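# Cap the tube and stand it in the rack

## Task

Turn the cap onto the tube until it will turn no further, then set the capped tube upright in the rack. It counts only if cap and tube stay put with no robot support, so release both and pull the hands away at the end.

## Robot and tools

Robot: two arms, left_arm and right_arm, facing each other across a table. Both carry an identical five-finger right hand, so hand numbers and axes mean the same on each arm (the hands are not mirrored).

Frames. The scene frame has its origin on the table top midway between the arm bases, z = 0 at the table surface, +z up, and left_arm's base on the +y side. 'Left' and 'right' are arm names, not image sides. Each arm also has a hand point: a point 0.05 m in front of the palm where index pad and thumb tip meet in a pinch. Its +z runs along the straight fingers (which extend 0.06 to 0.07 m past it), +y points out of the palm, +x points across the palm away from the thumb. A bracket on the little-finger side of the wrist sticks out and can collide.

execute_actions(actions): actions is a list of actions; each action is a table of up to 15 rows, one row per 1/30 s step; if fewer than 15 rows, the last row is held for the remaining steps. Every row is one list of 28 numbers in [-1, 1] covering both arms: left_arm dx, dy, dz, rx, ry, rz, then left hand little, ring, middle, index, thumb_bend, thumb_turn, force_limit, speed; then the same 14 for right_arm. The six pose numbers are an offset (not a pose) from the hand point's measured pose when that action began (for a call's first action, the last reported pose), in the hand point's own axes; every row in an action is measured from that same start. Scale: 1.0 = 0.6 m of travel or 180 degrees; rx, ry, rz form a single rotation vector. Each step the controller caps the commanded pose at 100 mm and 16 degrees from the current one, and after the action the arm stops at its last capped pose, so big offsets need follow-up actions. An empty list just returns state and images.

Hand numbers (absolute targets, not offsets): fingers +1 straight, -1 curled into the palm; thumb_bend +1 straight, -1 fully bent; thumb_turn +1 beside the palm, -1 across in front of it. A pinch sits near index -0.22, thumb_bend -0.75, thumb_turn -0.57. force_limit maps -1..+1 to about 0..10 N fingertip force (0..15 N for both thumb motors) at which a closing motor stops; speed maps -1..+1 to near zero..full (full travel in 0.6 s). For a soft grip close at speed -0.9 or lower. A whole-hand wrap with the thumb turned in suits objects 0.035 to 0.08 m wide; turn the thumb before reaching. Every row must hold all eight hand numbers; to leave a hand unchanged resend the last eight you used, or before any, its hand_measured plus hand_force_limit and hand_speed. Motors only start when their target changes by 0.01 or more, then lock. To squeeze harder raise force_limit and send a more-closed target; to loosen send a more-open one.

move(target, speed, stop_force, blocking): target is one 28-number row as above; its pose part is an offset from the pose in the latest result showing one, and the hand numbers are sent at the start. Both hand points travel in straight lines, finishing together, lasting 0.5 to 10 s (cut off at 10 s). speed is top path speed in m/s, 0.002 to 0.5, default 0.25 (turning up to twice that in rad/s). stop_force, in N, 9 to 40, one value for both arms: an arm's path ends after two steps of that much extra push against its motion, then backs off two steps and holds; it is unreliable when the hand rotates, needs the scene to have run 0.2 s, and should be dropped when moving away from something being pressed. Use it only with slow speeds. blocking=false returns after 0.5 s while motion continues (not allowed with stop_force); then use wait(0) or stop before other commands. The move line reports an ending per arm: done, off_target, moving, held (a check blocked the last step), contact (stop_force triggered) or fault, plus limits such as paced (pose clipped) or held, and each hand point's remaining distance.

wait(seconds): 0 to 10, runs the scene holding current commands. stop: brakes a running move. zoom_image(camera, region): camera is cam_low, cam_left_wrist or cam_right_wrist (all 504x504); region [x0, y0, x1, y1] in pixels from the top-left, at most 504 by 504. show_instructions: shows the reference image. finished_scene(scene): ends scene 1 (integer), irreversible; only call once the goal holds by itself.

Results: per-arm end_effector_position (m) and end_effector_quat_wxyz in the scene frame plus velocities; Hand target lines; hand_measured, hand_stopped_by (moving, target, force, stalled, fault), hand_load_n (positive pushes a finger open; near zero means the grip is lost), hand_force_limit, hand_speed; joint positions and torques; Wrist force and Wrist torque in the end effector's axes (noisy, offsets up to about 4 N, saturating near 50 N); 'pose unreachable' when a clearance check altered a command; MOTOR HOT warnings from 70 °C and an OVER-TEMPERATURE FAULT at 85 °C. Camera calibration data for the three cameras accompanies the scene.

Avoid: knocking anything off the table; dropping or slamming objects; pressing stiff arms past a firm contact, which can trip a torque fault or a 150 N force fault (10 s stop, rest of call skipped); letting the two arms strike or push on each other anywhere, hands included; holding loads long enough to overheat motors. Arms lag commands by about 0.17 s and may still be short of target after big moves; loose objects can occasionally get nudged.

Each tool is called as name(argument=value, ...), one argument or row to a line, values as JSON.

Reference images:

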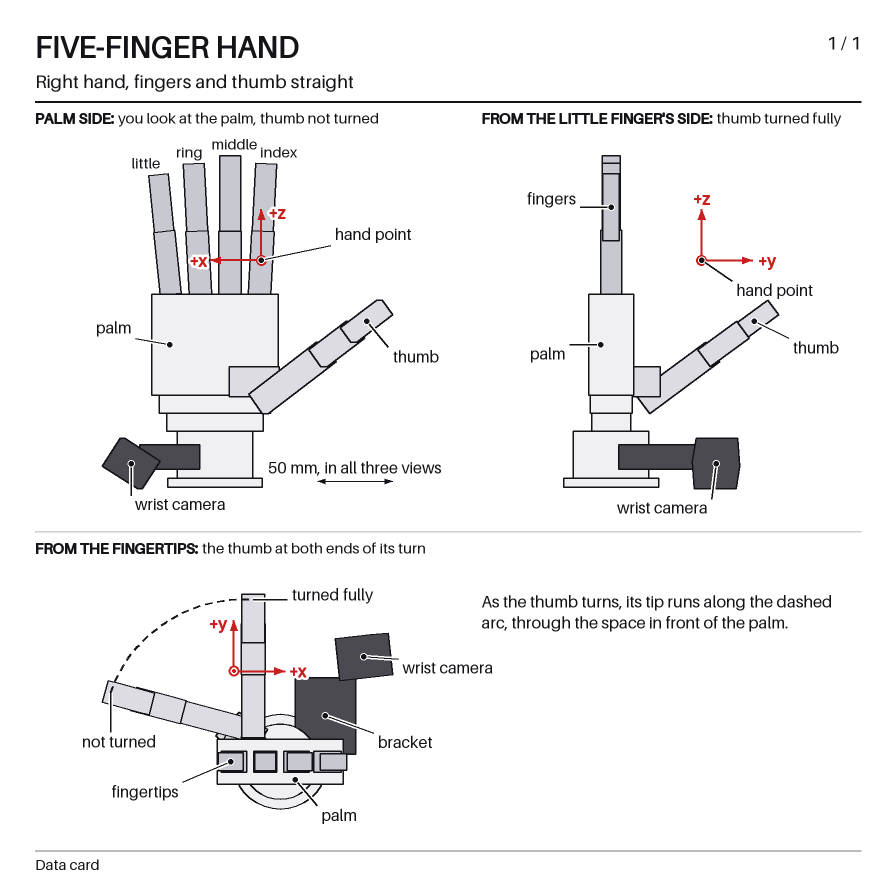

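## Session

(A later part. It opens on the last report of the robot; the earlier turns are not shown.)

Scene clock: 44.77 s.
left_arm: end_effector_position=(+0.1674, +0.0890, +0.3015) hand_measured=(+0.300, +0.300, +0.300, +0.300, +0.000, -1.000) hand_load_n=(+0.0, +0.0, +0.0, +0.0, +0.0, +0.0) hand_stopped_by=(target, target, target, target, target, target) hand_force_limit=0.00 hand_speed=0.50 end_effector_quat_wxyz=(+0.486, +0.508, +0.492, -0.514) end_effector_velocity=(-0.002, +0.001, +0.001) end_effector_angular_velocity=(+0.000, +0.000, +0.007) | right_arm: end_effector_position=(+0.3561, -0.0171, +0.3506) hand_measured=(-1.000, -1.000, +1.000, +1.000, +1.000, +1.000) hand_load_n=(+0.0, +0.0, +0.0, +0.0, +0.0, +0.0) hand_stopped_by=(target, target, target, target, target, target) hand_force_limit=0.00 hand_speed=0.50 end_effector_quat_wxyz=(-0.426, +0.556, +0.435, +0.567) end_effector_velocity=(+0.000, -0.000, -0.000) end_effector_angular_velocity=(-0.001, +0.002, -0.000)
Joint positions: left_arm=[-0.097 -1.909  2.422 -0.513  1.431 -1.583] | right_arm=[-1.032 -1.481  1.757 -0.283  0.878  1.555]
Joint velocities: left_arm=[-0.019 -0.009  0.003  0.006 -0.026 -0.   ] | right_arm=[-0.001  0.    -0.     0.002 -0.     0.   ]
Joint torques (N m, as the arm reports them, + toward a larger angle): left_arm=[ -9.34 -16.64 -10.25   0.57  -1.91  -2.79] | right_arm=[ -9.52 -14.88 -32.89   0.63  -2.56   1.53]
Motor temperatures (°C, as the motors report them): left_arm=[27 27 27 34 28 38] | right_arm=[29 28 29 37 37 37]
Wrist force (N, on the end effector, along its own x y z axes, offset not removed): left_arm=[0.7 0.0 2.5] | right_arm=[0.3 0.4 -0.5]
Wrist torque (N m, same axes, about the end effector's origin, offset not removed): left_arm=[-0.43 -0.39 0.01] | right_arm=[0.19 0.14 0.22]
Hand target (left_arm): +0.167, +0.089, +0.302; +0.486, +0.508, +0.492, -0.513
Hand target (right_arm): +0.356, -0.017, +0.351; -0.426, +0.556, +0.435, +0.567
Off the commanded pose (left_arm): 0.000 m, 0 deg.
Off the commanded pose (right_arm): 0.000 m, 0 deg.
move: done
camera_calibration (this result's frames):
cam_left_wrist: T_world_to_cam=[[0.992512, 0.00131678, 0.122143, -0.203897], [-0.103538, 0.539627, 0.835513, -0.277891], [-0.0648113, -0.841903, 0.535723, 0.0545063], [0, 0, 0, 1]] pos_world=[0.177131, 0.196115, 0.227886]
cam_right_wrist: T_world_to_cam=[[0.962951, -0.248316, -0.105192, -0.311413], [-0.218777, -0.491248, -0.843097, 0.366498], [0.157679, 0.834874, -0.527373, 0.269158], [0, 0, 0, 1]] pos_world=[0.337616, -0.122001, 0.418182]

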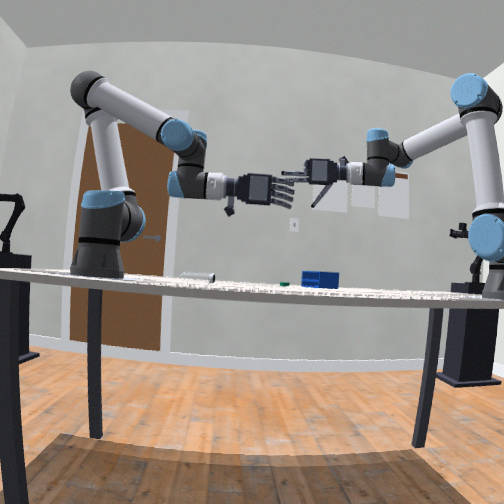

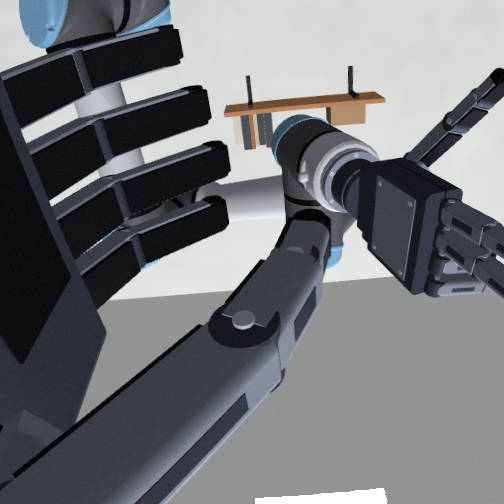

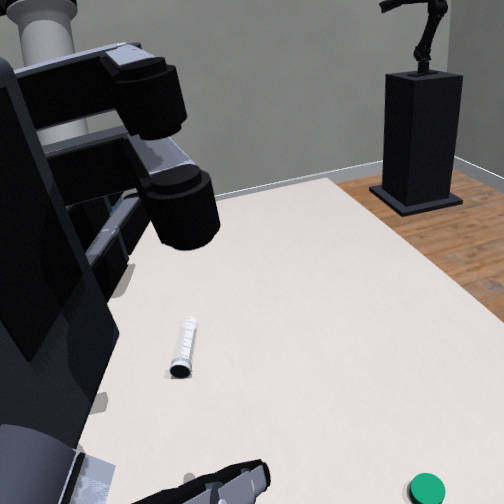

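move(
  target=[-0.1,-0.4,0,0,0,0,0.3,0.3,0.3,0.3,0,-1,0,0.5, 0,0,0,0,0,0,-1,-1,-1,0.3,-1,1,0,0.5],
)

move(
  target=[0,0,0,0,0,0,0.3,0.3,0.3,0.3,0,-1,0,0.5, -0.45,-0.17,0.495,-0.131,-0.131,0.487,-1,-1,-1,0.3,-1,1,0,0.5],
)

Scene clock: 47.00 s.
left_arm: end_effector_position=(-0.0716, +0.0990, +0.3630) hand_measured=(+0.300, +0.300, +0.300, +0.300, +0.000, -1.000) hand_load_n=(+0.0, +0.0, +0.0, +0.0, +0.0, +0.0) hand_stopped_by=(target, target, target, target, target, target) hand_force_limit=0.00 hand_speed=0.50 end_effector_quat_wxyz=(+0.485, +0.508, +0.493, -0.514) end_effector_velocity=(-0.002, -0.000, +0.001) end_effector_angular_velocity=(+0.004, +0.001, +0.005) | right_arm: end_effector_position=(+0.3561, -0.0171, +0.3506) hand_measured=(-1.000, -1.000, -1.000, +0.300, -1.000, +1.000) hand_load_n=(+0.0, +0.0, +0.0, +0.0, +0.0, +0.0) hand_stopped_by=(target, target, target, target, target, target) hand_force_limit=0.00 hand_speed=0.50 end_effector_quat_wxyz=(-0.426, +0.556, +0.435, +0.567) end_effector_velocity=(-0.000, +0.000, +0.000) end_effector_angular_velocity=(+0.000, -0.002, -0.000)
Joint positions: left_arm=[-1.06  -1.937  2.264 -0.323  0.468 -1.59 ] | right_arm=[-1.032 -1.481  1.757 -0.283  0.878  1.555]
Joint velocities: left_arm=[-0.005  0.009 -0.01   0.008 -0.011 -0.008] | right_arm=[ 0.001 -0.     0.    -0.001  0.001 -0.001]
Joint torques (N m, as the arm reports them, + toward a larger angle): left_arm=[-10.13   5.61 -33.03   1.16  -1.81  -2.65] | right_arm=[  8.72 -22.72 -19.63  -0.16   2.75   0.27]
Motor temperatures (°C, as the motors report them): left_arm=[27 27 27 34 28 38] | right_arm=[29 28 29 37 37 37]
Wrist force (N, on the end effector, along its own x y z axes, offset not removed): left_arm=[0.3 -0.8 0.9] | right_arm=[-1.3 1.3 -2.1]
Wrist torque (N m, same axes, about the end effector's origin, offset not removed): left_arm=[-0.41 -0.20 -0.09] | right_arm=[0.59 0.46 0.07]
Hand target (left_arm): -0.072, +0.099, +0.363; +0.485, +0.508, +0.494, -0.514
Hand target (right_arm): +0.356, -0.017, +0.351; -0.426, +0.556, +0.435, +0.567
Off the commanded pose (left_arm): 0.001 m, 0 deg.
Off the commanded pose (right_arm): 0.000 m, 0 deg.
move: done
camera_calibration (this result's frames):
cam_left_wrist: T_world_to_cam=[[0.992901, 0.000456587, 0.118947, 0.0270698], [-0.100522, 0.537834, 0.837036, -0.359515], [-0.0635913, -0.843051, 0.534062, 0.015299], [0, 0, 0, 1]] pos_world=[-0.0620438, 0.206245, 0.289537]
cam_right_wrist: T_world_to_cam=[[0.96295, -0.248318, -0.105196, -0.311422], [-0.218783, -0.491251, -0.843094, 0.366504], [0.157678, 0.834872, -0.527377, 0.269151], [0, 0, 0, 1]] pos_world=[0.337629, -0.121994, 0.418181]

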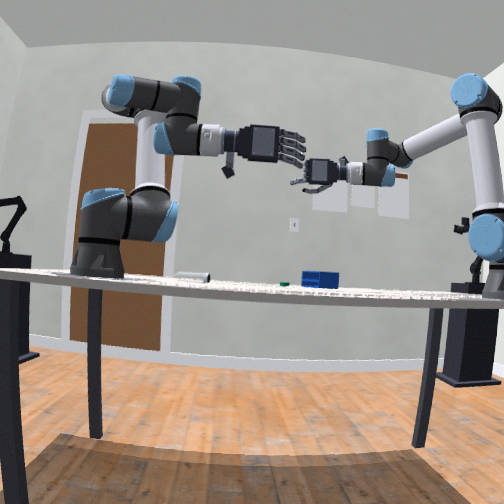

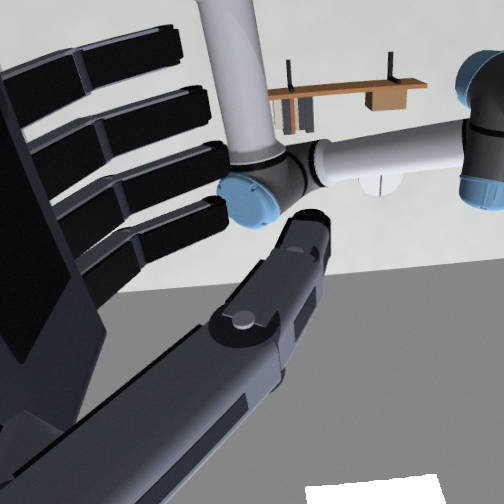

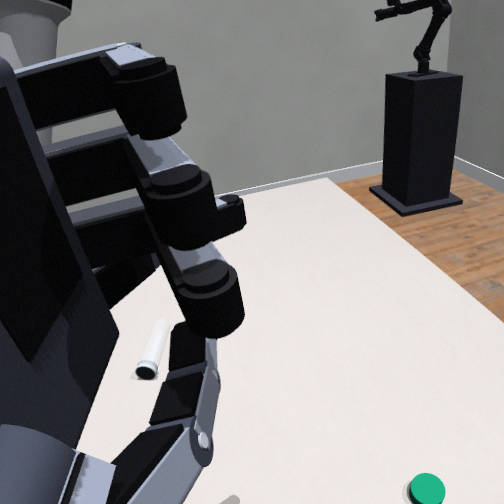

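Scene clock: 50.97 s.
left_arm: end_effector_position=(-0.0716, +0.0990, +0.3630) hand_measured=(+0.300, +0.300, +0.300, +0.300, +0.000, -1.000) hand_load_n=(+0.0, +0.0, +0.0, +0.0, +0.0, +0.0) hand_stopped_by=(target, target, target, target, target, target) hand_force_limit=0.00 hand_speed=0.50 end_effector_quat_wxyz=(+0.485, +0.508, +0.493, -0.514) end_effector_velocity=(-0.000, +0.000, +0.000) end_effector_angular_velocity=(-0.000, +0.000, -0.001) | right_arm: end_effector_position=(+0.3389, +0.2948, +0.0794) hand_measured=(-1.000, -1.000, -1.000, +0.300, -1.000, +1.000) hand_load_n=(+0.0, +0.0, +0.0, +0.0, +0.0, +0.0) hand_stopped_by=(target, target, target, target, target, target) hand_force_limit=0.00 hand_speed=0.50 end_effector_quat_wxyz=(+0.527, -0.838, +0.111, -0.088) end_effector_velocity=(+0.001, +0.002, +0.002) end_effector_angular_velocity=(+0.009, +0.000, -0.003)
Joint positions: left_arm=[-1.06  -1.937  2.264 -0.323  0.468 -1.59 ] | right_arm=[-0.708 -0.226  0.038  0.655  1.27   2.961]
Joint velocities: left_arm=[-0.001 -0.    -0.     0.     0.     0.   ] | right_arm=[ 0.     0.014 -0.031  0.008  0.     0.006]
Joint torques (N m, as the arm reports them, + toward a larger angle): left_arm=[ 10.15 -15.47 -10.36  -2.69   1.55   2.56] | right_arm=[  8.98 -53.89 -33.01   1.66  -1.07   2.01]
Motor temperatures (°C, as the motors report them): left_arm=[27 27 27 34 28 38] | right_arm=[29 28 29 37 37 37]
Wrist force (N, on the end effector, along its own x y z axes, offset not removed): left_arm=[1.0 0.0 1.4] | right_arm=[-1.7 -1.4 -1.1]
Wrist torque (N m, same axes, about the end effector's origin, offset not removed): left_arm=[-0.32 -0.32 0.02] | right_arm=[-0.34 0.76 -0.11]
Hand target (left_arm): -0.072, +0.099, +0.363; +0.485, +0.508, +0.493, -0.514
Hand target (right_arm): +0.339, +0.295, +0.079; -0.527, +0.838, -0.112, +0.088
Off the commanded pose (left_arm): 0.000 m, 0 deg.
Off the commanded pose (right_arm): 0.002 m, 5 deg.
elbow stopped short (right arm): the move would have taken joint 3 (elbow) straighter than the controller allows; a more bent joint 3 avoids this.
move: off_target (right_arm)
camera_calibration (this result's frames):
cam_left_wrist: T_world_to_cam=[[0.992901, 0.000456692, 0.118947, 0.0270696], [-0.100522, 0.537834, 0.837036, -0.359515], [-0.0635913, -0.843051, 0.534062, 0.0152989], [0, 0, 0, 1]] pos_world=[-0.0620437, 0.206245, 0.289537]
cam_right_wrist: T_world_to_cam=[[-0.210563, -0.373814, -0.903286, 0.252159], [-0.937146, -0.18581, 0.295351, 0.350288], [-0.278246, 0.908701, -0.311194, -0.022696], [0, 0, 0, 1]] pos_world=[0.375051, 0.179972, 0.117251]

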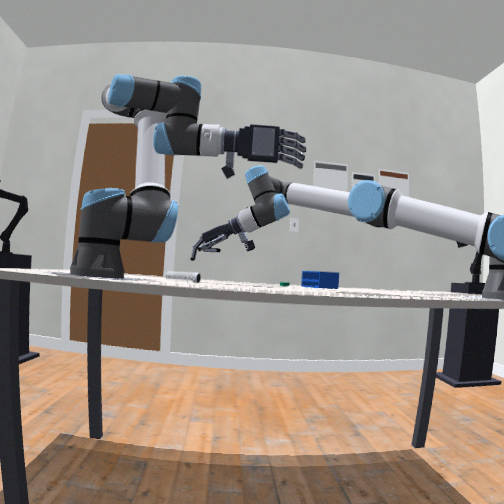

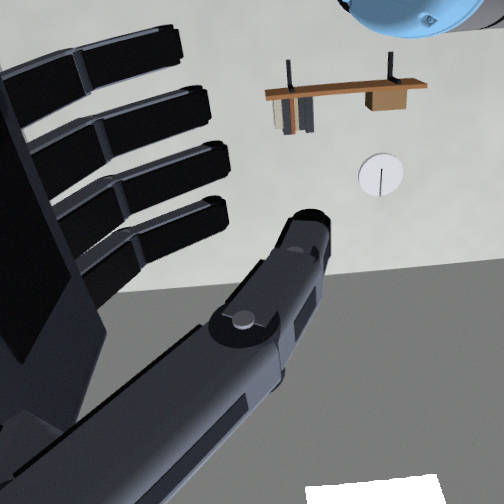

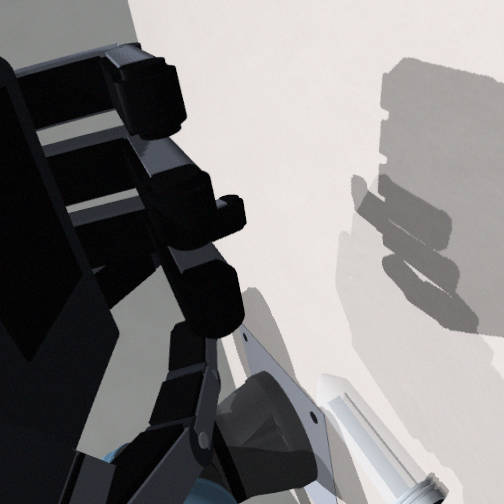

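move(
  target=[-0.25,-0.1,0,0.1,0,0,0.3,0.3,0.3,0.3,0,-1,0,0.5, -0.43,0.05,-0.11,0,-0.1,-0.048,-1,-1,-1,0.3,-1,1,0,0.5],
)

Scene clock: 53.03 s.
left_arm: end_effector_position=(-0.1297, +0.1012, +0.5137) hand_measured=(+0.300, +0.300, +0.300, +0.300, +0.000, -1.000) hand_load_n=(+0.0, +0.0, +0.0, +0.0, +0.0, +0.0) hand_stopped_by=(target, target, target, target, target, target) hand_force_limit=0.00 hand_speed=0.50 end_effector_quat_wxyz=(+0.399, +0.577, +0.407, -0.585) end_effector_velocity=(-0.001, -0.000, +0.001) end_effector_angular_velocity=(+0.001, -0.000, -0.003) | right_arm: end_effector_position=(+0.0711, +0.2975, +0.0735) hand_measured=(-1.000, -1.000, -1.000, +0.300, -1.000, +1.000) hand_load_n=(+0.0, +0.0, +0.0, +0.0, +0.0, +0.0) hand_stopped_by=(target, target, target, target, target, target) hand_force_limit=0.00 hand_speed=0.50 end_effector_quat_wxyz=(-0.530, +0.847, +0.035, -0.005) end_effector_velocity=(-0.002, +0.000, -0.000) end_effector_angular_velocity=(+0.002, +0.001, +0.003)
Joint positions: left_arm=[-1.036 -2.037  1.933  0.101  0.805 -1.583] | right_arm=[-0.466 -0.578  0.754  0.319  1.178  2.906]
Joint velocities: left_arm=[ 0.002  0.002 -0.005  0.005  0.005 -0.001] | right_arm=[ 0.002 -0.002  0.005 -0.005 -0.001  0.002]
Joint torques (N m, as the arm reports them, + toward a larger angle): left_arm=[ 10.56   7.87 -34.51   0.41   2.01  -2.56] | right_arm=[  7.71 -65.09  -8.5   -1.84   2.27   2.29]
Motor temperatures (°C, as the motors report them): left_arm=[27 27 27 34 28 38] | right_arm=[29 28 29 37 37 37]
Wrist force (N, on the end effector, along its own x y z axes, offset not removed): left_arm=[0.3 -1.0 3.3] | right_arm=[0.9 -0.1 0.9]
Wrist torque (N m, same axes, about the end effector's origin, offset not removed): left_arm=[-0.63 -0.33 0.01] | right_arm=[0.11 -0.08 0.01]
Hand target (left_arm): -0.130, +0.101, +0.514; +0.399, +0.577, +0.407, -0.585
Hand target (right_arm): +0.071, +0.298, +0.073; -0.530, +0.847, +0.035, -0.005
Off the commanded pose (left_arm): 0.000 m, 0 deg.
Off the commanded pose (right_arm): 0.001 m, 0 deg.
move: done
camera_calibration (this result's frames):
cam_left_wrist: T_world_to_cam=[[0.944722, -0.30556, 0.118881, 0.0915616], [0.0716117, 0.546129, 0.834634, -0.470029], [-0.319956, -0.779984, 0.537822, -0.108638], [0, 0, 0, 1]] pos_world=[-0.0876, 0.199938, 0.439845]
cam_right_wrist: T_world_to_cam=[[-0.0706145, -0.432274, -0.898973, 0.198566], [-0.817363, -0.491514, 0.300551, 0.183635], [-0.571778, 0.756011, -0.318617, -0.0346844], [0, 0, 0, 1]] pos_world=[0.144287, 0.202316, 0.112263]

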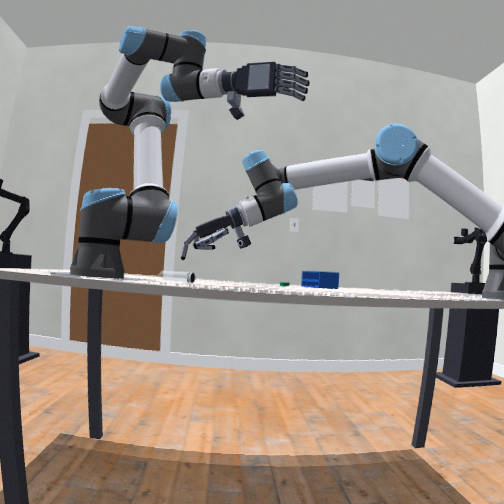

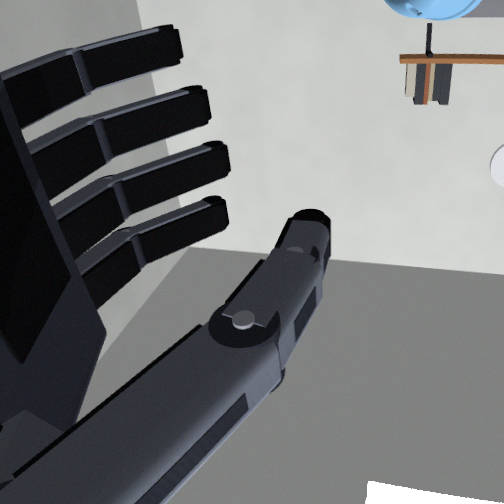

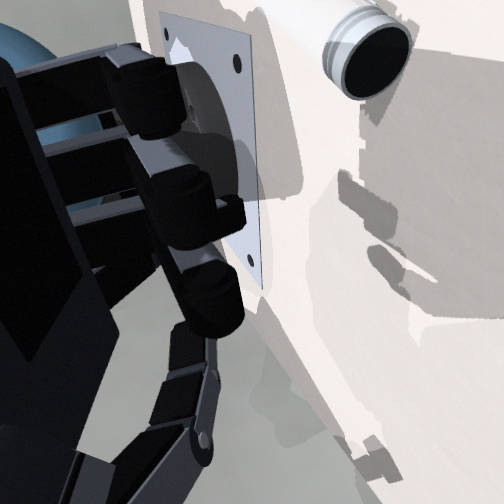

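move(
  target=[0,0,0,0,0,0,0.3,0.3,0.3,0.3,0,-1,0,0.5, 0,0.053,0.07,0,0,0,-1,-1,-1,0.3,-1,1,0,0.5],
  speed=0.1,
)

move(
  target=[0,0,0,0,0,0,0.3,0.3,0.3,0.3,0,-1,0,0.5, 0.15,0,-0.01,0,0,0,-1,-1,-1,0.3,-1,1,0,0.5],
  speed=0.03,
)

Scene clock: 54.30 s.
left_arm: end_effector_position=(-0.1297, +0.1012, +0.5137) hand_measured=(+0.300, +0.300, +0.300, +0.300, +0.000, -1.000) hand_load_n=(+0.0, +0.0, +0.0, +0.0, +0.0, +0.0) hand_stopped_by=(target, target, target, target, target, target) hand_force_limit=0.00 hand_speed=0.50 end_effector_quat_wxyz=(+0.399, +0.577, +0.407, -0.585) end_effector_velocity=(-0.000, +0.000, -0.000) end_effector_angular_velocity=(+0.000, +0.001, -0.001) | right_arm: end_effector_position=(+0.0708, +0.3211, +0.0267) hand_measured=(-1.000, -1.000, -1.000, +0.300, -1.000, +1.000) hand_load_n=(+0.0, +0.0, +0.0, +0.0, +0.0, +0.0) hand_stopped_by=(target, target, target, target, target, target) hand_force_limit=0.00 hand_speed=0.50 end_effector_quat_wxyz=(-0.530, +0.847, +0.035, -0.005) end_effector_velocity=(+0.000, +0.001, -0.002) end_effector_angular_velocity=(-0.001, +0.002, +0.001)
Joint positions: left_arm=[-1.036 -2.037  1.933  0.101  0.805 -1.583] | right_arm=[-0.453 -0.464  0.652  0.304  1.189  2.913]
Joint velocities: left_arm=[-0.001 -0.     0.001 -0.    -0.    -0.001] | right_arm=[ 0.     0.007 -0.011  0.004 -0.002  0.001]
Joint torques (N m, as the arm reports them, + toward a larger angle): left_arm=[-10.7  -13.58 -12.23  -3.27  -1.81   1.26] | right_arm=[  8.73 -48.04 -30.68   1.87   2.51   2.28]
Motor temperatures (°C, as the motors report them): left_arm=[27 27 27 34 28 38] | right_arm=[29 28 29 37 37 37]
Wrist force (N, on the end effector, along its own x y z axes, offset not removed): left_arm=[-0.2 -1.6 1.9] | right_arm=[1.5 -3.1 -2.0]
Wrist torque (N m, same axes, about the end effector's origin, offset not removed): left_arm=[-0.56 -0.27 -0.18] | right_arm=[-0.26 -0.16 0.28]
Hand target (left_arm): -0.130, +0.101, +0.514; +0.399, +0.577, +0.407, -0.585
Hand target (right_arm): +0.071, +0.321, +0.026; -0.530, +0.847, +0.035, -0.005
Off the commanded pose (left_arm): 0.000 m, 0 deg.
Off the commanded pose (right_arm): 0.000 m, 0 deg.
move: done
camera_calibration (this result's frames):
cam_left_wrist: T_world_to_cam=[[0.944747, -0.30552, 0.118784, 0.0915933], [0.0716545, 0.546084, 0.83466, -0.47001], [-0.319872, -0.780032, 0.537803, -0.10861], [0, 0, 0, 1]] pos_world=[-0.0875953, 0.19993, 0.43983]
cam_right_wrist: T_world_to_cam=[[-0.0706228, -0.432145, -0.899034, 0.166637], [-0.817383, -0.491528, 0.300475, 0.209093], [-0.57175, 0.756076, -0.318515, -0.0676391], [0, 0, 0, 1]] pos_world=[0.144005, 0.225927, 0.0654414]

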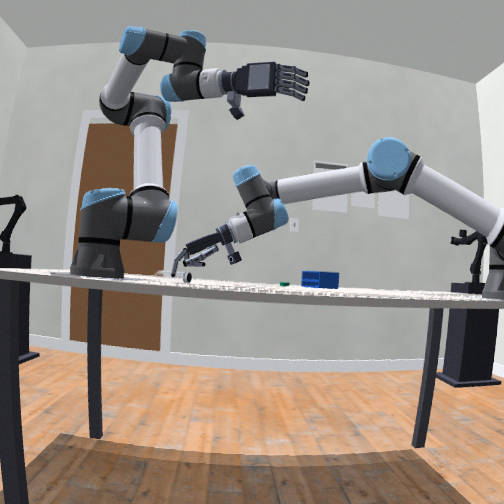

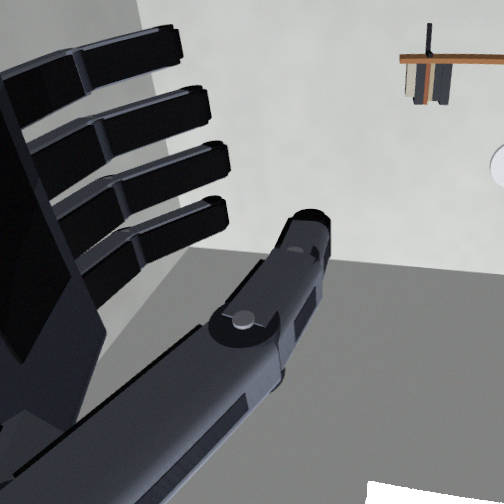

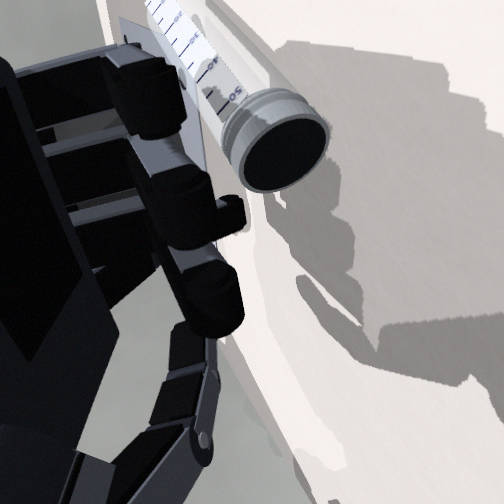

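Scene clock: 57.67 s.
left_arm: end_effector_position=(-0.1297, +0.1012, +0.5137) hand_measured=(+0.300, +0.300, +0.300, +0.300, +0.000, -1.000) hand_load_n=(+0.0, +0.0, +0.0, +0.0, +0.0, +0.0) hand_stopped_by=(target, target, target, target, target, target) hand_force_limit=0.00 hand_speed=0.50 end_effector_quat_wxyz=(+0.399, +0.577, +0.407, -0.585) end_effector_velocity=(+0.000, +0.000, +0.000) end_effector_angular_velocity=(-0.000, +0.001, -0.000) | right_arm: end_effector_position=(+0.1607, +0.3215, +0.0317) hand_measured=(-1.000, -1.000, -1.000, +0.300, -1.000, +1.000) hand_load_n=(+0.0, +0.0, +0.0, +0.0, +0.0, +0.0) hand_stopped_by=(target, target, target, target, target, target) hand_force_limit=0.00 hand_speed=0.50 end_effector_quat_wxyz=(-0.530, +0.847, +0.035, -0.005) end_effector_velocity=(+0.002, +0.000, -0.000) end_effector_angular_velocity=(-0.002, +0.002, -0.002)
Joint positions: left_arm=[-1.036 -2.037  1.933  0.101  0.805 -1.583] | right_arm=[-0.565 -0.35   0.413  0.453  1.091  2.853]
Joint velocities: left_arm=[ 0. -0. -0. -0.  0. -0.] | right_arm=[-0.002  0.007 -0.014  0.009 -0.     0.001]
Joint torques (N m, as the arm reports them, + toward a larger angle): left_arm=[ -0.23  -0.95 -12.92  -2.77  -1.59   1.73] | right_arm=[ -9.55 -51.74 -32.5    1.91  -2.94  -2.42]
Motor temperatures (°C, as the motors report them): left_arm=[27 27 27 34 28 38] | right_arm=[29 28 29 37 37 37]
Wrist force (N, on the end effector, along its own x y z axes, offset not removed): left_arm=[1.8 -2.5 2.6] | right_arm=[-0.6 0.2 0.6]
Wrist torque (N m, same axes, about the end effector's origin, offset not removed): left_arm=[-0.79 -0.52 -0.01] | right_arm=[0.41 0.38 -0.02]
Hand target (left_arm): -0.130, +0.101, +0.514; +0.399, +0.577, +0.407, -0.585
Hand target (right_arm): +0.161, +0.322, +0.032; -0.530, +0.847, +0.035, -0.005
Off the commanded pose (left_arm): 0.000 m, 0 deg.
Off the commanded pose (right_arm): 0.000 m, 0 deg.
move: done
camera_calibration (this result's frames):
cam_left_wrist: T_world_to_cam=[[0.944744, -0.305533, 0.118776, 0.0916019], [0.0716707, 0.546087, 0.834657, -0.470012], [-0.319877, -0.780025, 0.537811, -0.108614], [0, 0, 0, 1]] pos_world=[-0.0875975, 0.199933, 0.439832]
cam_right_wrist: T_world_to_cam=[[-0.0705065, -0.432046, -0.899091, 0.17764], [-0.817471, -0.491496, 0.300288, 0.281249], [-0.571638, 0.756153, -0.318532, -0.0149656], [0, 0, 0, 1]] pos_world=[0.233883, 0.226298, 0.0704922]

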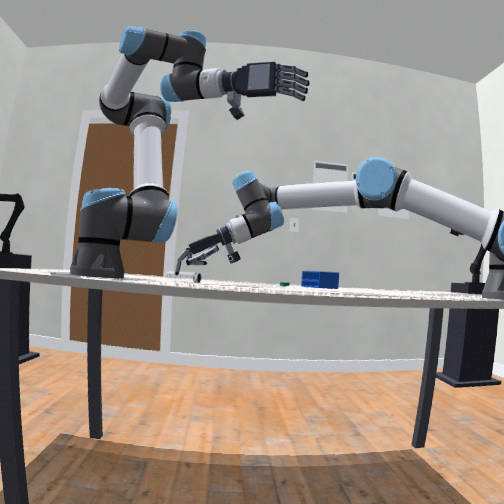

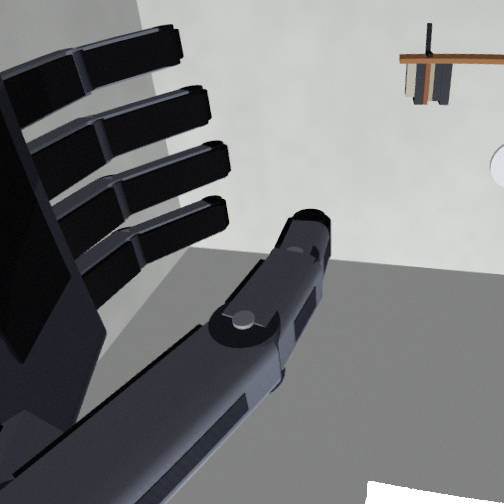

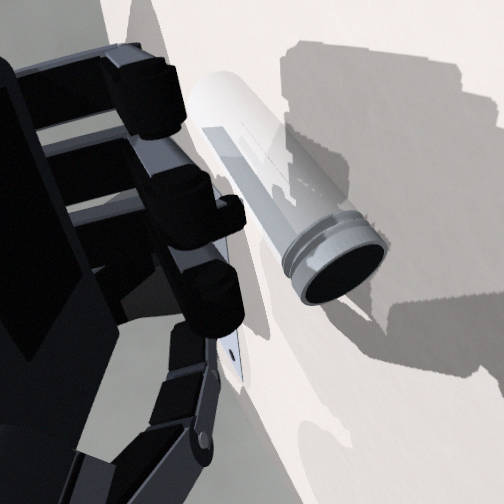

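move(
  target=[0,0,0,0,0,0,0.3,0.3,0.3,0.3,0,-1,0,0.5, 0.03,0.025,-0.03,0,0,0,0.2,-1,-1,0.3,-1,1,0,0.5],
  speed=0.1,
)

Scene clock: 59.90 s.
left_arm: end_effector_position=(-0.1297, +0.1012, +0.5137) hand_measured=(+0.300, +0.300, +0.300, +0.300, +0.000, -1.000) hand_load_n=(+0.0, +0.0, +0.0, +0.0, +0.0, +0.0) hand_stopped_by=(target, target, target, target, target, target) hand_force_limit=0.00 hand_speed=0.50 end_effector_quat_wxyz=(+0.399, +0.577, +0.407, -0.585) end_effector_velocity=(+0.000, +0.000, -0.000) end_effector_angular_velocity=(+0.000, +0.000, +0.000) | right_arm: end_effector_position=(+0.1802, +0.3001, +0.0267) hand_measured=(+0.200, -1.000, -1.000, +0.300, -1.000, +1.000) hand_load_n=(+0.0, +0.0, +0.0, +0.0, +0.0, +0.0) hand_stopped_by=(target, target, target, target, target, target) hand_force_limit=0.00 hand_speed=0.50 end_effector_quat_wxyz=(-0.530, +0.847, +0.035, -0.005) end_effector_velocity=(+0.001, -0.001, -0.001) end_effector_angular_velocity=(+0.002, -0.001, -0.001)
Joint positions: left_arm=[-1.036 -2.037  1.933  0.101  0.805 -1.583] | right_arm=[-0.602 -0.413  0.556  0.385  1.059  2.832]
Joint velocities: left_arm=[ 0.    -0.     0.     0.    -0.    -0.001] | right_arm=[-0.002 -0.006  0.016 -0.011 -0.001 -0.001]
Joint torques (N m, as the arm reports them, + toward a larger angle): left_arm=[  4.88   1.76 -12.97  -2.62  -1.67   1.69] | right_arm=[-10.3  -67.85  -9.42  -1.78  -2.89  -2.39]
Motor temperatures (°C, as the motors report them): left_arm=[27 27 27 34 28 38] | right_arm=[29 28 29 37 37 37]
Wrist force (N, on the end effector, along its own x y z axes, offset not removed): left_arm=[0.9 -1.2 2.3] | right_arm=[-2.5 -0.8 -0.5]
Wrist torque (N m, same axes, about the end effector's origin, offset not removed): left_arm=[-0.55 -0.40 0.01] | right_arm=[-0.09 0.69 -0.25]
Hand target (left_arm): -0.130, +0.101, +0.514; +0.399, +0.577, +0.407, -0.585
Hand target (right_arm): +0.180, +0.300, +0.027; -0.530, +0.847, +0.035, -0.005
Off the commanded pose (left_arm): 0.000 m, 0 deg.
Off the commanded pose (right_arm): 0.000 m, 0 deg.
move: done
camera_calibration (this result's frames):
cam_left_wrist: T_world_to_cam=[[0.944744, -0.305533, 0.118776, 0.091602], [0.0716709, 0.546087, 0.834657, -0.470012], [-0.319877, -0.780025, 0.537811, -0.108614], [0, 0, 0, 1]] pos_world=[-0.0875975, 0.199933, 0.439832]
cam_right_wrist: T_world_to_cam=[[-0.0704569, -0.432349, -0.898949, 0.165311], [-0.817407, -0.491502, 0.300454, 0.288159], [-0.571736, 0.755976, -0.318776, 0.0108112], [0, 0, 0, 1]] pos_world=[0.253371, 0.20493, 0.0654739]

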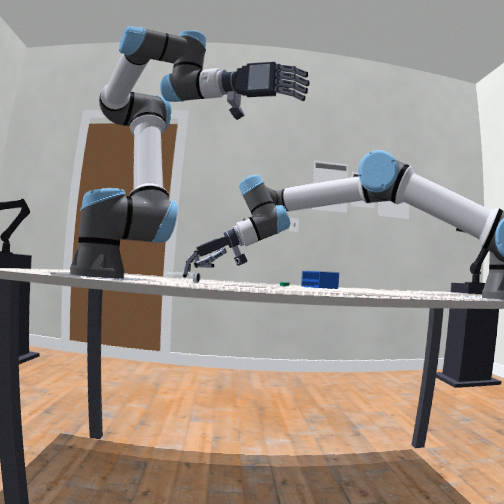

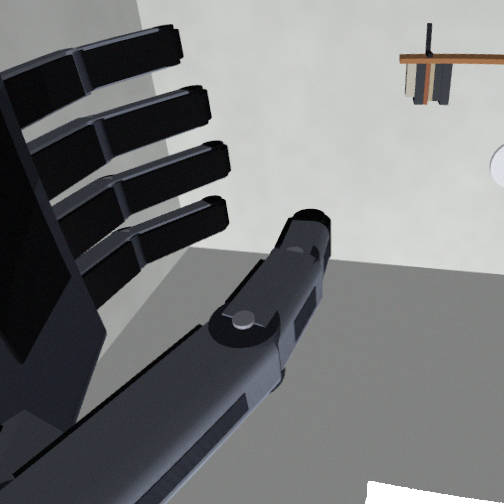

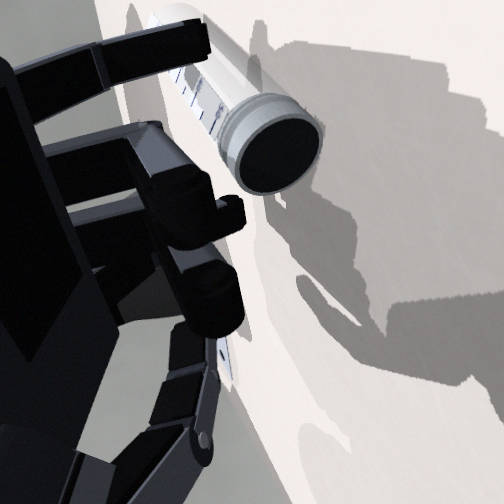

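move(
  target=[0,0,0,0,0,0,0.3,0.3,0.3,0.3,0,-1,0,0.5, 0,-0.052,-0.025,0,0,0,0.2,-1,-1,0.3,-1,1,0,0.5],
  speed=0.1,
)

move(
  target=[0,0,0,0,0,0,0.3,0.3,0.3,0.3,0,-1,0,0.5, 0.02,0,0,0,0,0,0.3,0.3,0.3,0.3,-1,1,0,0.5],
  speed=0.1,
)

move(
  target=[0,0,0,0,0,0,0.3,0.3,0.3,0.3,0,-1,0,0.5, 0,0.04,0.019,0,0,0,0.3,0.3,0.3,0.3,-1,1,0,0.5],
  speed=0.01,
  stop_force=9,
)

Scene clock: 61.30 s.
left_arm: end_effector_position=(-0.1297, +0.1012, +0.5137) hand_measured=(+0.300, +0.300, +0.300, +0.300, +0.000, -1.000) hand_load_n=(+0.0, +0.0, +0.0, +0.0, +0.0, +0.0) hand_stopped_by=(target, target, target, target, target, target) hand_force_limit=0.00 hand_speed=0.50 end_effector_quat_wxyz=(+0.399, +0.577, +0.407, -0.585) end_effector_velocity=(-0.001, -0.001, -0.001) end_effector_angular_velocity=(+0.001, -0.002, +0.001) | right_arm: end_effector_position=(+0.1792, +0.3003, +0.0611) hand_measured=(+0.200, -1.000, -1.000, +0.300, -1.000, +1.000) hand_load_n=(+0.0, +0.0, +0.0, +0.0, +0.0, +0.0) hand_stopped_by=(target, target, target, target, target, target) hand_force_limit=0.00 hand_speed=0.50 end_effector_quat_wxyz=(-0.530, +0.847, +0.035, -0.005) end_effector_velocity=(-0.000, +0.000, +0.002) end_effector_angular_velocity=(-0.001, -0.001, +0.002)
Joint positions: left_arm=[-1.036 -2.037  1.933  0.101  0.805 -1.583] | right_arm=[-0.601 -0.432  0.504  0.454  1.06   2.833]
Joint velocities: left_arm=[ 0.001  0.003 -0.001 -0.     0.     0.   ] | right_arm=[ 0.001  0.001 -0.007  0.007 -0.001 -0.002]
Joint torques (N m, as the arm reports them, + toward a larger angle): left_arm=[  3.69   1.23 -13.16  -2.72  -1.59   1.5 ] | right_arm=[  8.91 -61.94 -31.49   2.06   1.93  -2.41]
Motor temperatures (°C, as the motors report them): left_arm=[27 27 27 34 28 38] | right_arm=[29 28 29 37 37 37]
Wrist force (N, on the end effector, along its own x y z axes, offset not removed): left_arm=[0.4 -1.5 2.1] | right_arm=[-0.7 -2.8 -4.1]
Wrist torque (N m, same axes, about the end effector's origin, offset not removed): left_arm=[-0.60 -0.32 -0.14] | right_arm=[0.09 0.46 -0.20]
Hand target (left_arm): -0.130, +0.101, +0.514; +0.399, +0.577, +0.407, -0.585
Hand target (right_arm): +0.179, +0.300, +0.061; -0.530, +0.847, +0.035, -0.005
Off the commanded pose (left_arm): 0.000 m, 0 deg.
Off the commanded pose (right_arm): 0.000 m, 0 deg.
move: done
camera_calibration (this result's frames):
cam_left_wrist: T_world_to_cam=[[0.944744, -0.305533, 0.118776, 0.091602], [0.0716709, 0.546087, 0.834657, -0.470012], [-0.319877, -0.780025, 0.537811, -0.108614], [0, 0, 0, 1]] pos_world=[-0.0875975, 0.199933, 0.439832]
cam_right_wrist: T_world_to_cam=[[-0.0705383, -0.432216, -0.899007, 0.196275], [-0.817445, -0.49146, 0.300418, 0.277111], [-0.571672, 0.75608, -0.318646, 0.0210627], [0, 0, 0, 1]] pos_world=[0.252409, 0.205097, 0.0999149]

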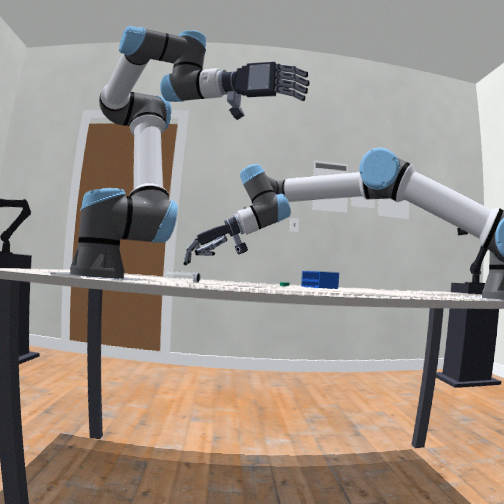

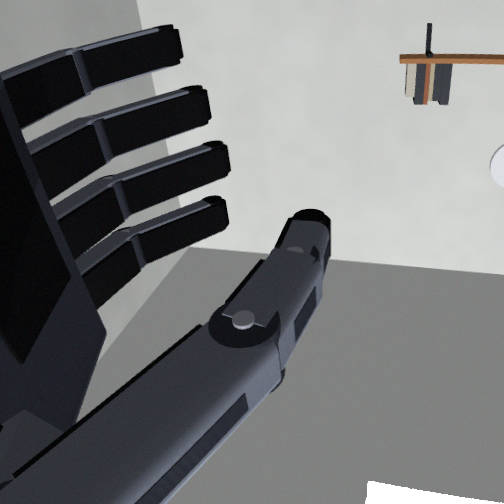

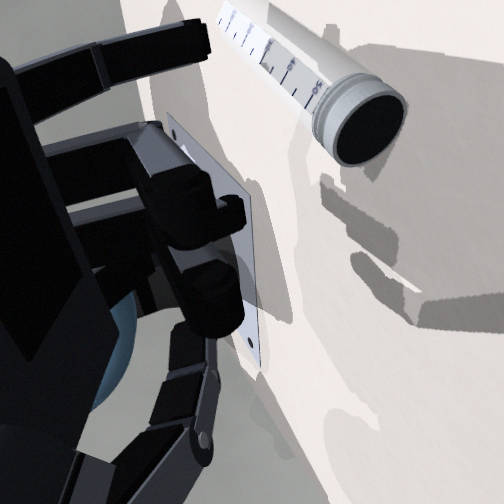

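Scene clock: 62.10 s.
left_arm: end_effector_position=(-0.1297, +0.1012, +0.5137) hand_measured=(+0.300, +0.300, +0.300, +0.300, +0.000, -1.000) hand_load_n=(+0.0, +0.0, +0.0, +0.0, +0.0, +0.0) hand_stopped_by=(target, target, target, target, target, target) hand_force_limit=0.00 hand_speed=0.50 end_effector_quat_wxyz=(+0.399, +0.577, +0.407, -0.585) end_effector_velocity=(-0.001, -0.000, -0.001) end_effector_angular_velocity=(+0.001, -0.002, -0.001) | right_arm: end_effector_position=(+0.1910, +0.3010, +0.0615) hand_measured=(+0.300, +0.300, +0.300, +0.300, -1.000, +1.000) hand_load_n=(+0.0, +0.0, +0.0, +0.0, +0.0, +0.0) hand_stopped_by=(target, target, target, target, target, target) hand_force_limit=0.00 hand_speed=0.50 end_effector_quat_wxyz=(-0.530, +0.847, +0.035, -0.005) end_effector_velocity=(+0.002, +0.000, +0.000) end_effector_angular_velocity=(-0.000, -0.001, +0.001)
Joint positions: left_arm=[-1.036 -2.037  1.933  0.101  0.805 -1.583] | right_arm=[-0.614 -0.406  0.452  0.484  1.048  2.825]
Joint velocities: left_arm=[-0.001  0.002  0.    -0.     0.     0.   ] | right_arm=[-0.003  0.007 -0.014  0.008 -0.003 -0.003]
Joint torques (N m, as the arm reports them, + toward a larger angle): left_arm=[  4.9    2.25 -13.57  -2.78  -1.38   1.65] | right_arm=[-10.15 -49.47 -31.93   2.03  -3.01  -2.41]
Motor temperatures (°C, as the motors report them): left_arm=[27 27 27 34 28 38] | right_arm=[29 28 29 37 37 37]
Wrist force (N, on the end effector, along its own x y z axes, offset not removed): left_arm=[0.6 -0.8 1.8] | right_arm=[-4.4 1.0 -4.9]
Wrist torque (N m, same axes, about the end effector's origin, offset not removed): left_arm=[-0.44 -0.33 -0.09] | right_arm=[0.64 1.09 -0.26]
Hand target (left_arm): -0.130, +0.101, +0.514; +0.399, +0.577, +0.407, -0.585
Hand target (right_arm): +0.191, +0.301, +0.061; -0.530, +0.847, +0.035, -0.005
Off the commanded pose (left_arm): 0.000 m, 0 deg.
Off the commanded pose (right_arm): 0.000 m, 0 deg.
move: done
camera_calibration (this result's frames):
cam_left_wrist: T_world_to_cam=[[0.944744, -0.305533, 0.118776, 0.091602], [0.0716708, 0.546087, 0.834657, -0.470011], [-0.319877, -0.780025, 0.537811, -0.108614], [0, 0, 0, 1]] pos_world=[-0.0875975, 0.199933, 0.439832]
cam_right_wrist: T_world_to_cam=[[-0.0705278, -0.432082, -0.899072, 0.197671], [-0.817496, -0.491442, 0.300309, 0.287032], [-0.5716, 0.756168, -0.318565, 0.0273076], [0, 0, 0, 1]] pos_world=[0.264198, 0.205821, 0.100222]

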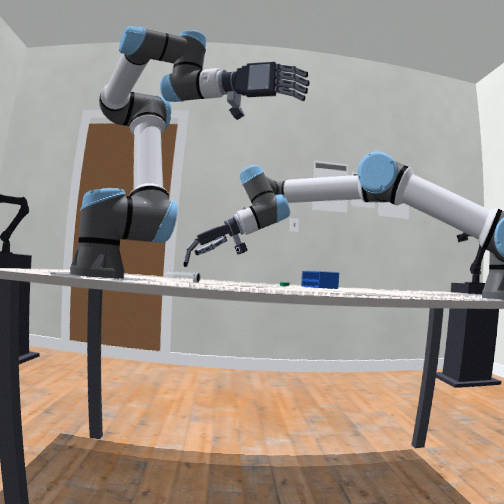

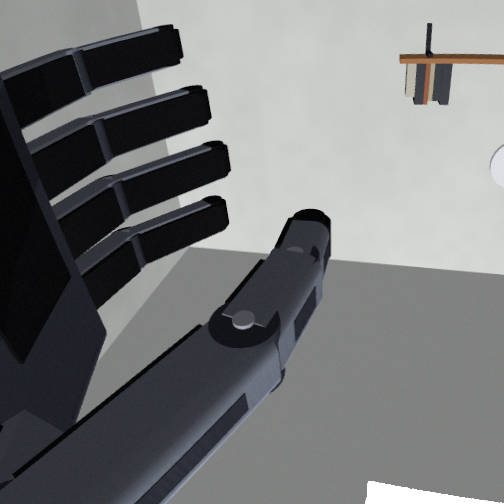

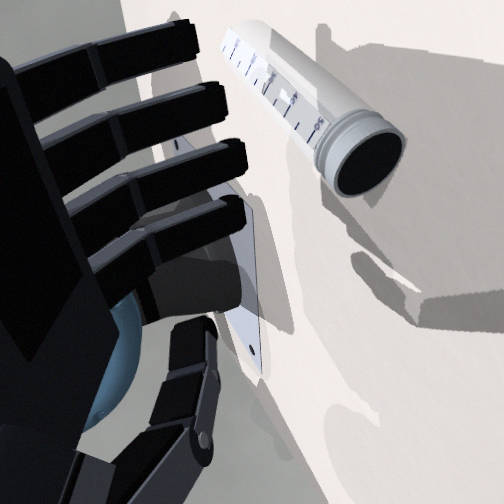

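Scene clock: 64.67 s.
left_arm: end_effector_position=(-0.1297, +0.1012, +0.5137) hand_measured=(+0.300, +0.300, +0.300, +0.300, +0.000, -1.000) hand_load_n=(+0.0, +0.0, +0.0, +0.0, +0.0, +0.0) hand_stopped_by=(target, target, target, target, target, target) hand_force_limit=0.00 hand_speed=0.50 end_effector_quat_wxyz=(+0.399, +0.577, +0.407, -0.585) end_effector_velocity=(-0.000, -0.000, -0.000) end_effector_angular_velocity=(+0.000, -0.001, -0.000) | right_arm: end_effector_position=(+0.1916, +0.3008, +0.0395) hand_measured=(+0.300, +0.300, +0.300, +0.300, -1.000, +1.000) hand_load_n=(+0.0, +1.0, +1.5, +0.0, +0.0, +0.0) hand_stopped_by=(target, target, target, target, target, target) hand_force_limit=0.00 hand_speed=0.50 end_effector_quat_wxyz=(-0.530, +0.847, +0.035, -0.005) end_effector_velocity=(-0.000, -0.000, +0.003) end_effector_angular_velocity=(-0.001, +0.002, +0.001)
Joint positions: left_arm=[-1.036 -2.037  1.933  0.101  0.805 -1.583] | right_arm=[-0.615 -0.397  0.491  0.437  1.048  2.824]
Joint velocities: left_arm=[-0.     0.001  0.     0.    -0.     0.   ] | right_arm=[-0.    -0.001 -0.007  0.01  -0.001  0.   ]
Joint torques (N m, as the arm reports them, + toward a larger angle): left_arm=[  4.01   1.49 -12.45  -2.63  -1.54   1.35] | right_arm=[ -8.43 -52.99 -23.26   3.45   0.71  -1.96]
Motor temperatures (°C, as the motors report them): left_arm=[27 27 27 34 28 38] | right_arm=[29 28 29 37 37 37]
Wrist force (N, on the end effector, along its own x y z axes, offset not removed): left_arm=[1.0 -0.2 1.1] | right_arm=[-2.1 -18.4 -12.1]
Wrist torque (N m, same axes, about the end effector's origin, offset not removed): left_arm=[-0.36 -0.36 -0.01] | right_arm=[0.32 0.33 -0.66]
Hand target (left_arm): -0.130, +0.101, +0.514; +0.399, +0.577, +0.407, -0.585
Hand target (right_arm): +0.192, +0.301, +0.040; -0.530, +0.847, +0.035, -0.005
Off the commanded pose (left_arm): 0.000 m, 0 deg.
Off the commanded pose (right_arm): 0.005 m, 0 deg.
move: contact (right_arm)
camera_calibration (this result's frames):
cam_left_wrist: T_world_to_cam=[[0.944744, -0.305533, 0.118776, 0.0916021], [0.071671, 0.546087, 0.834657, -0.470011], [-0.319877, -0.780025, 0.537811, -0.108614], [0, 0, 0, 1]] pos_world=[-0.0875975, 0.199933, 0.439832]
cam_right_wrist: T_world_to_cam=[[-0.0705431, -0.432145, -0.899041, 0.177917], [-0.817415, -0.491521, 0.300399, 0.293991], [-0.571714, 0.756081, -0.318568, 0.0208772], [0, 0, 0, 1]] pos_world=[0.264799, 0.205604, 0.0782905]

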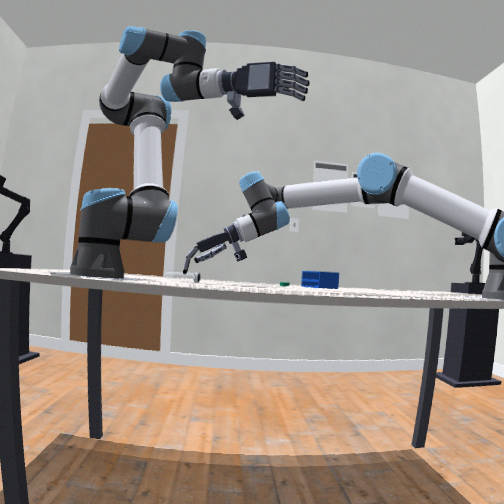

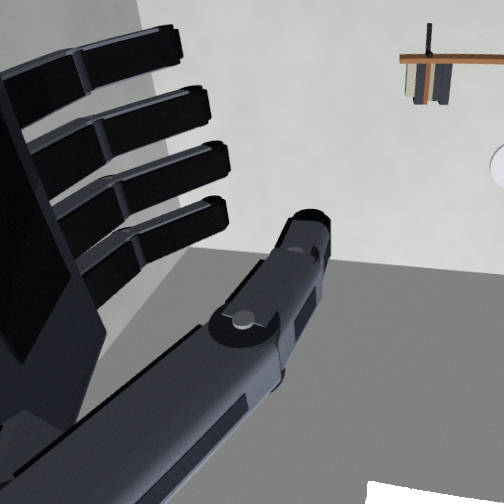

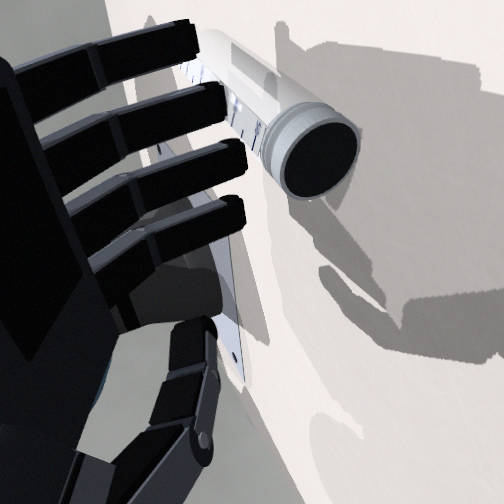

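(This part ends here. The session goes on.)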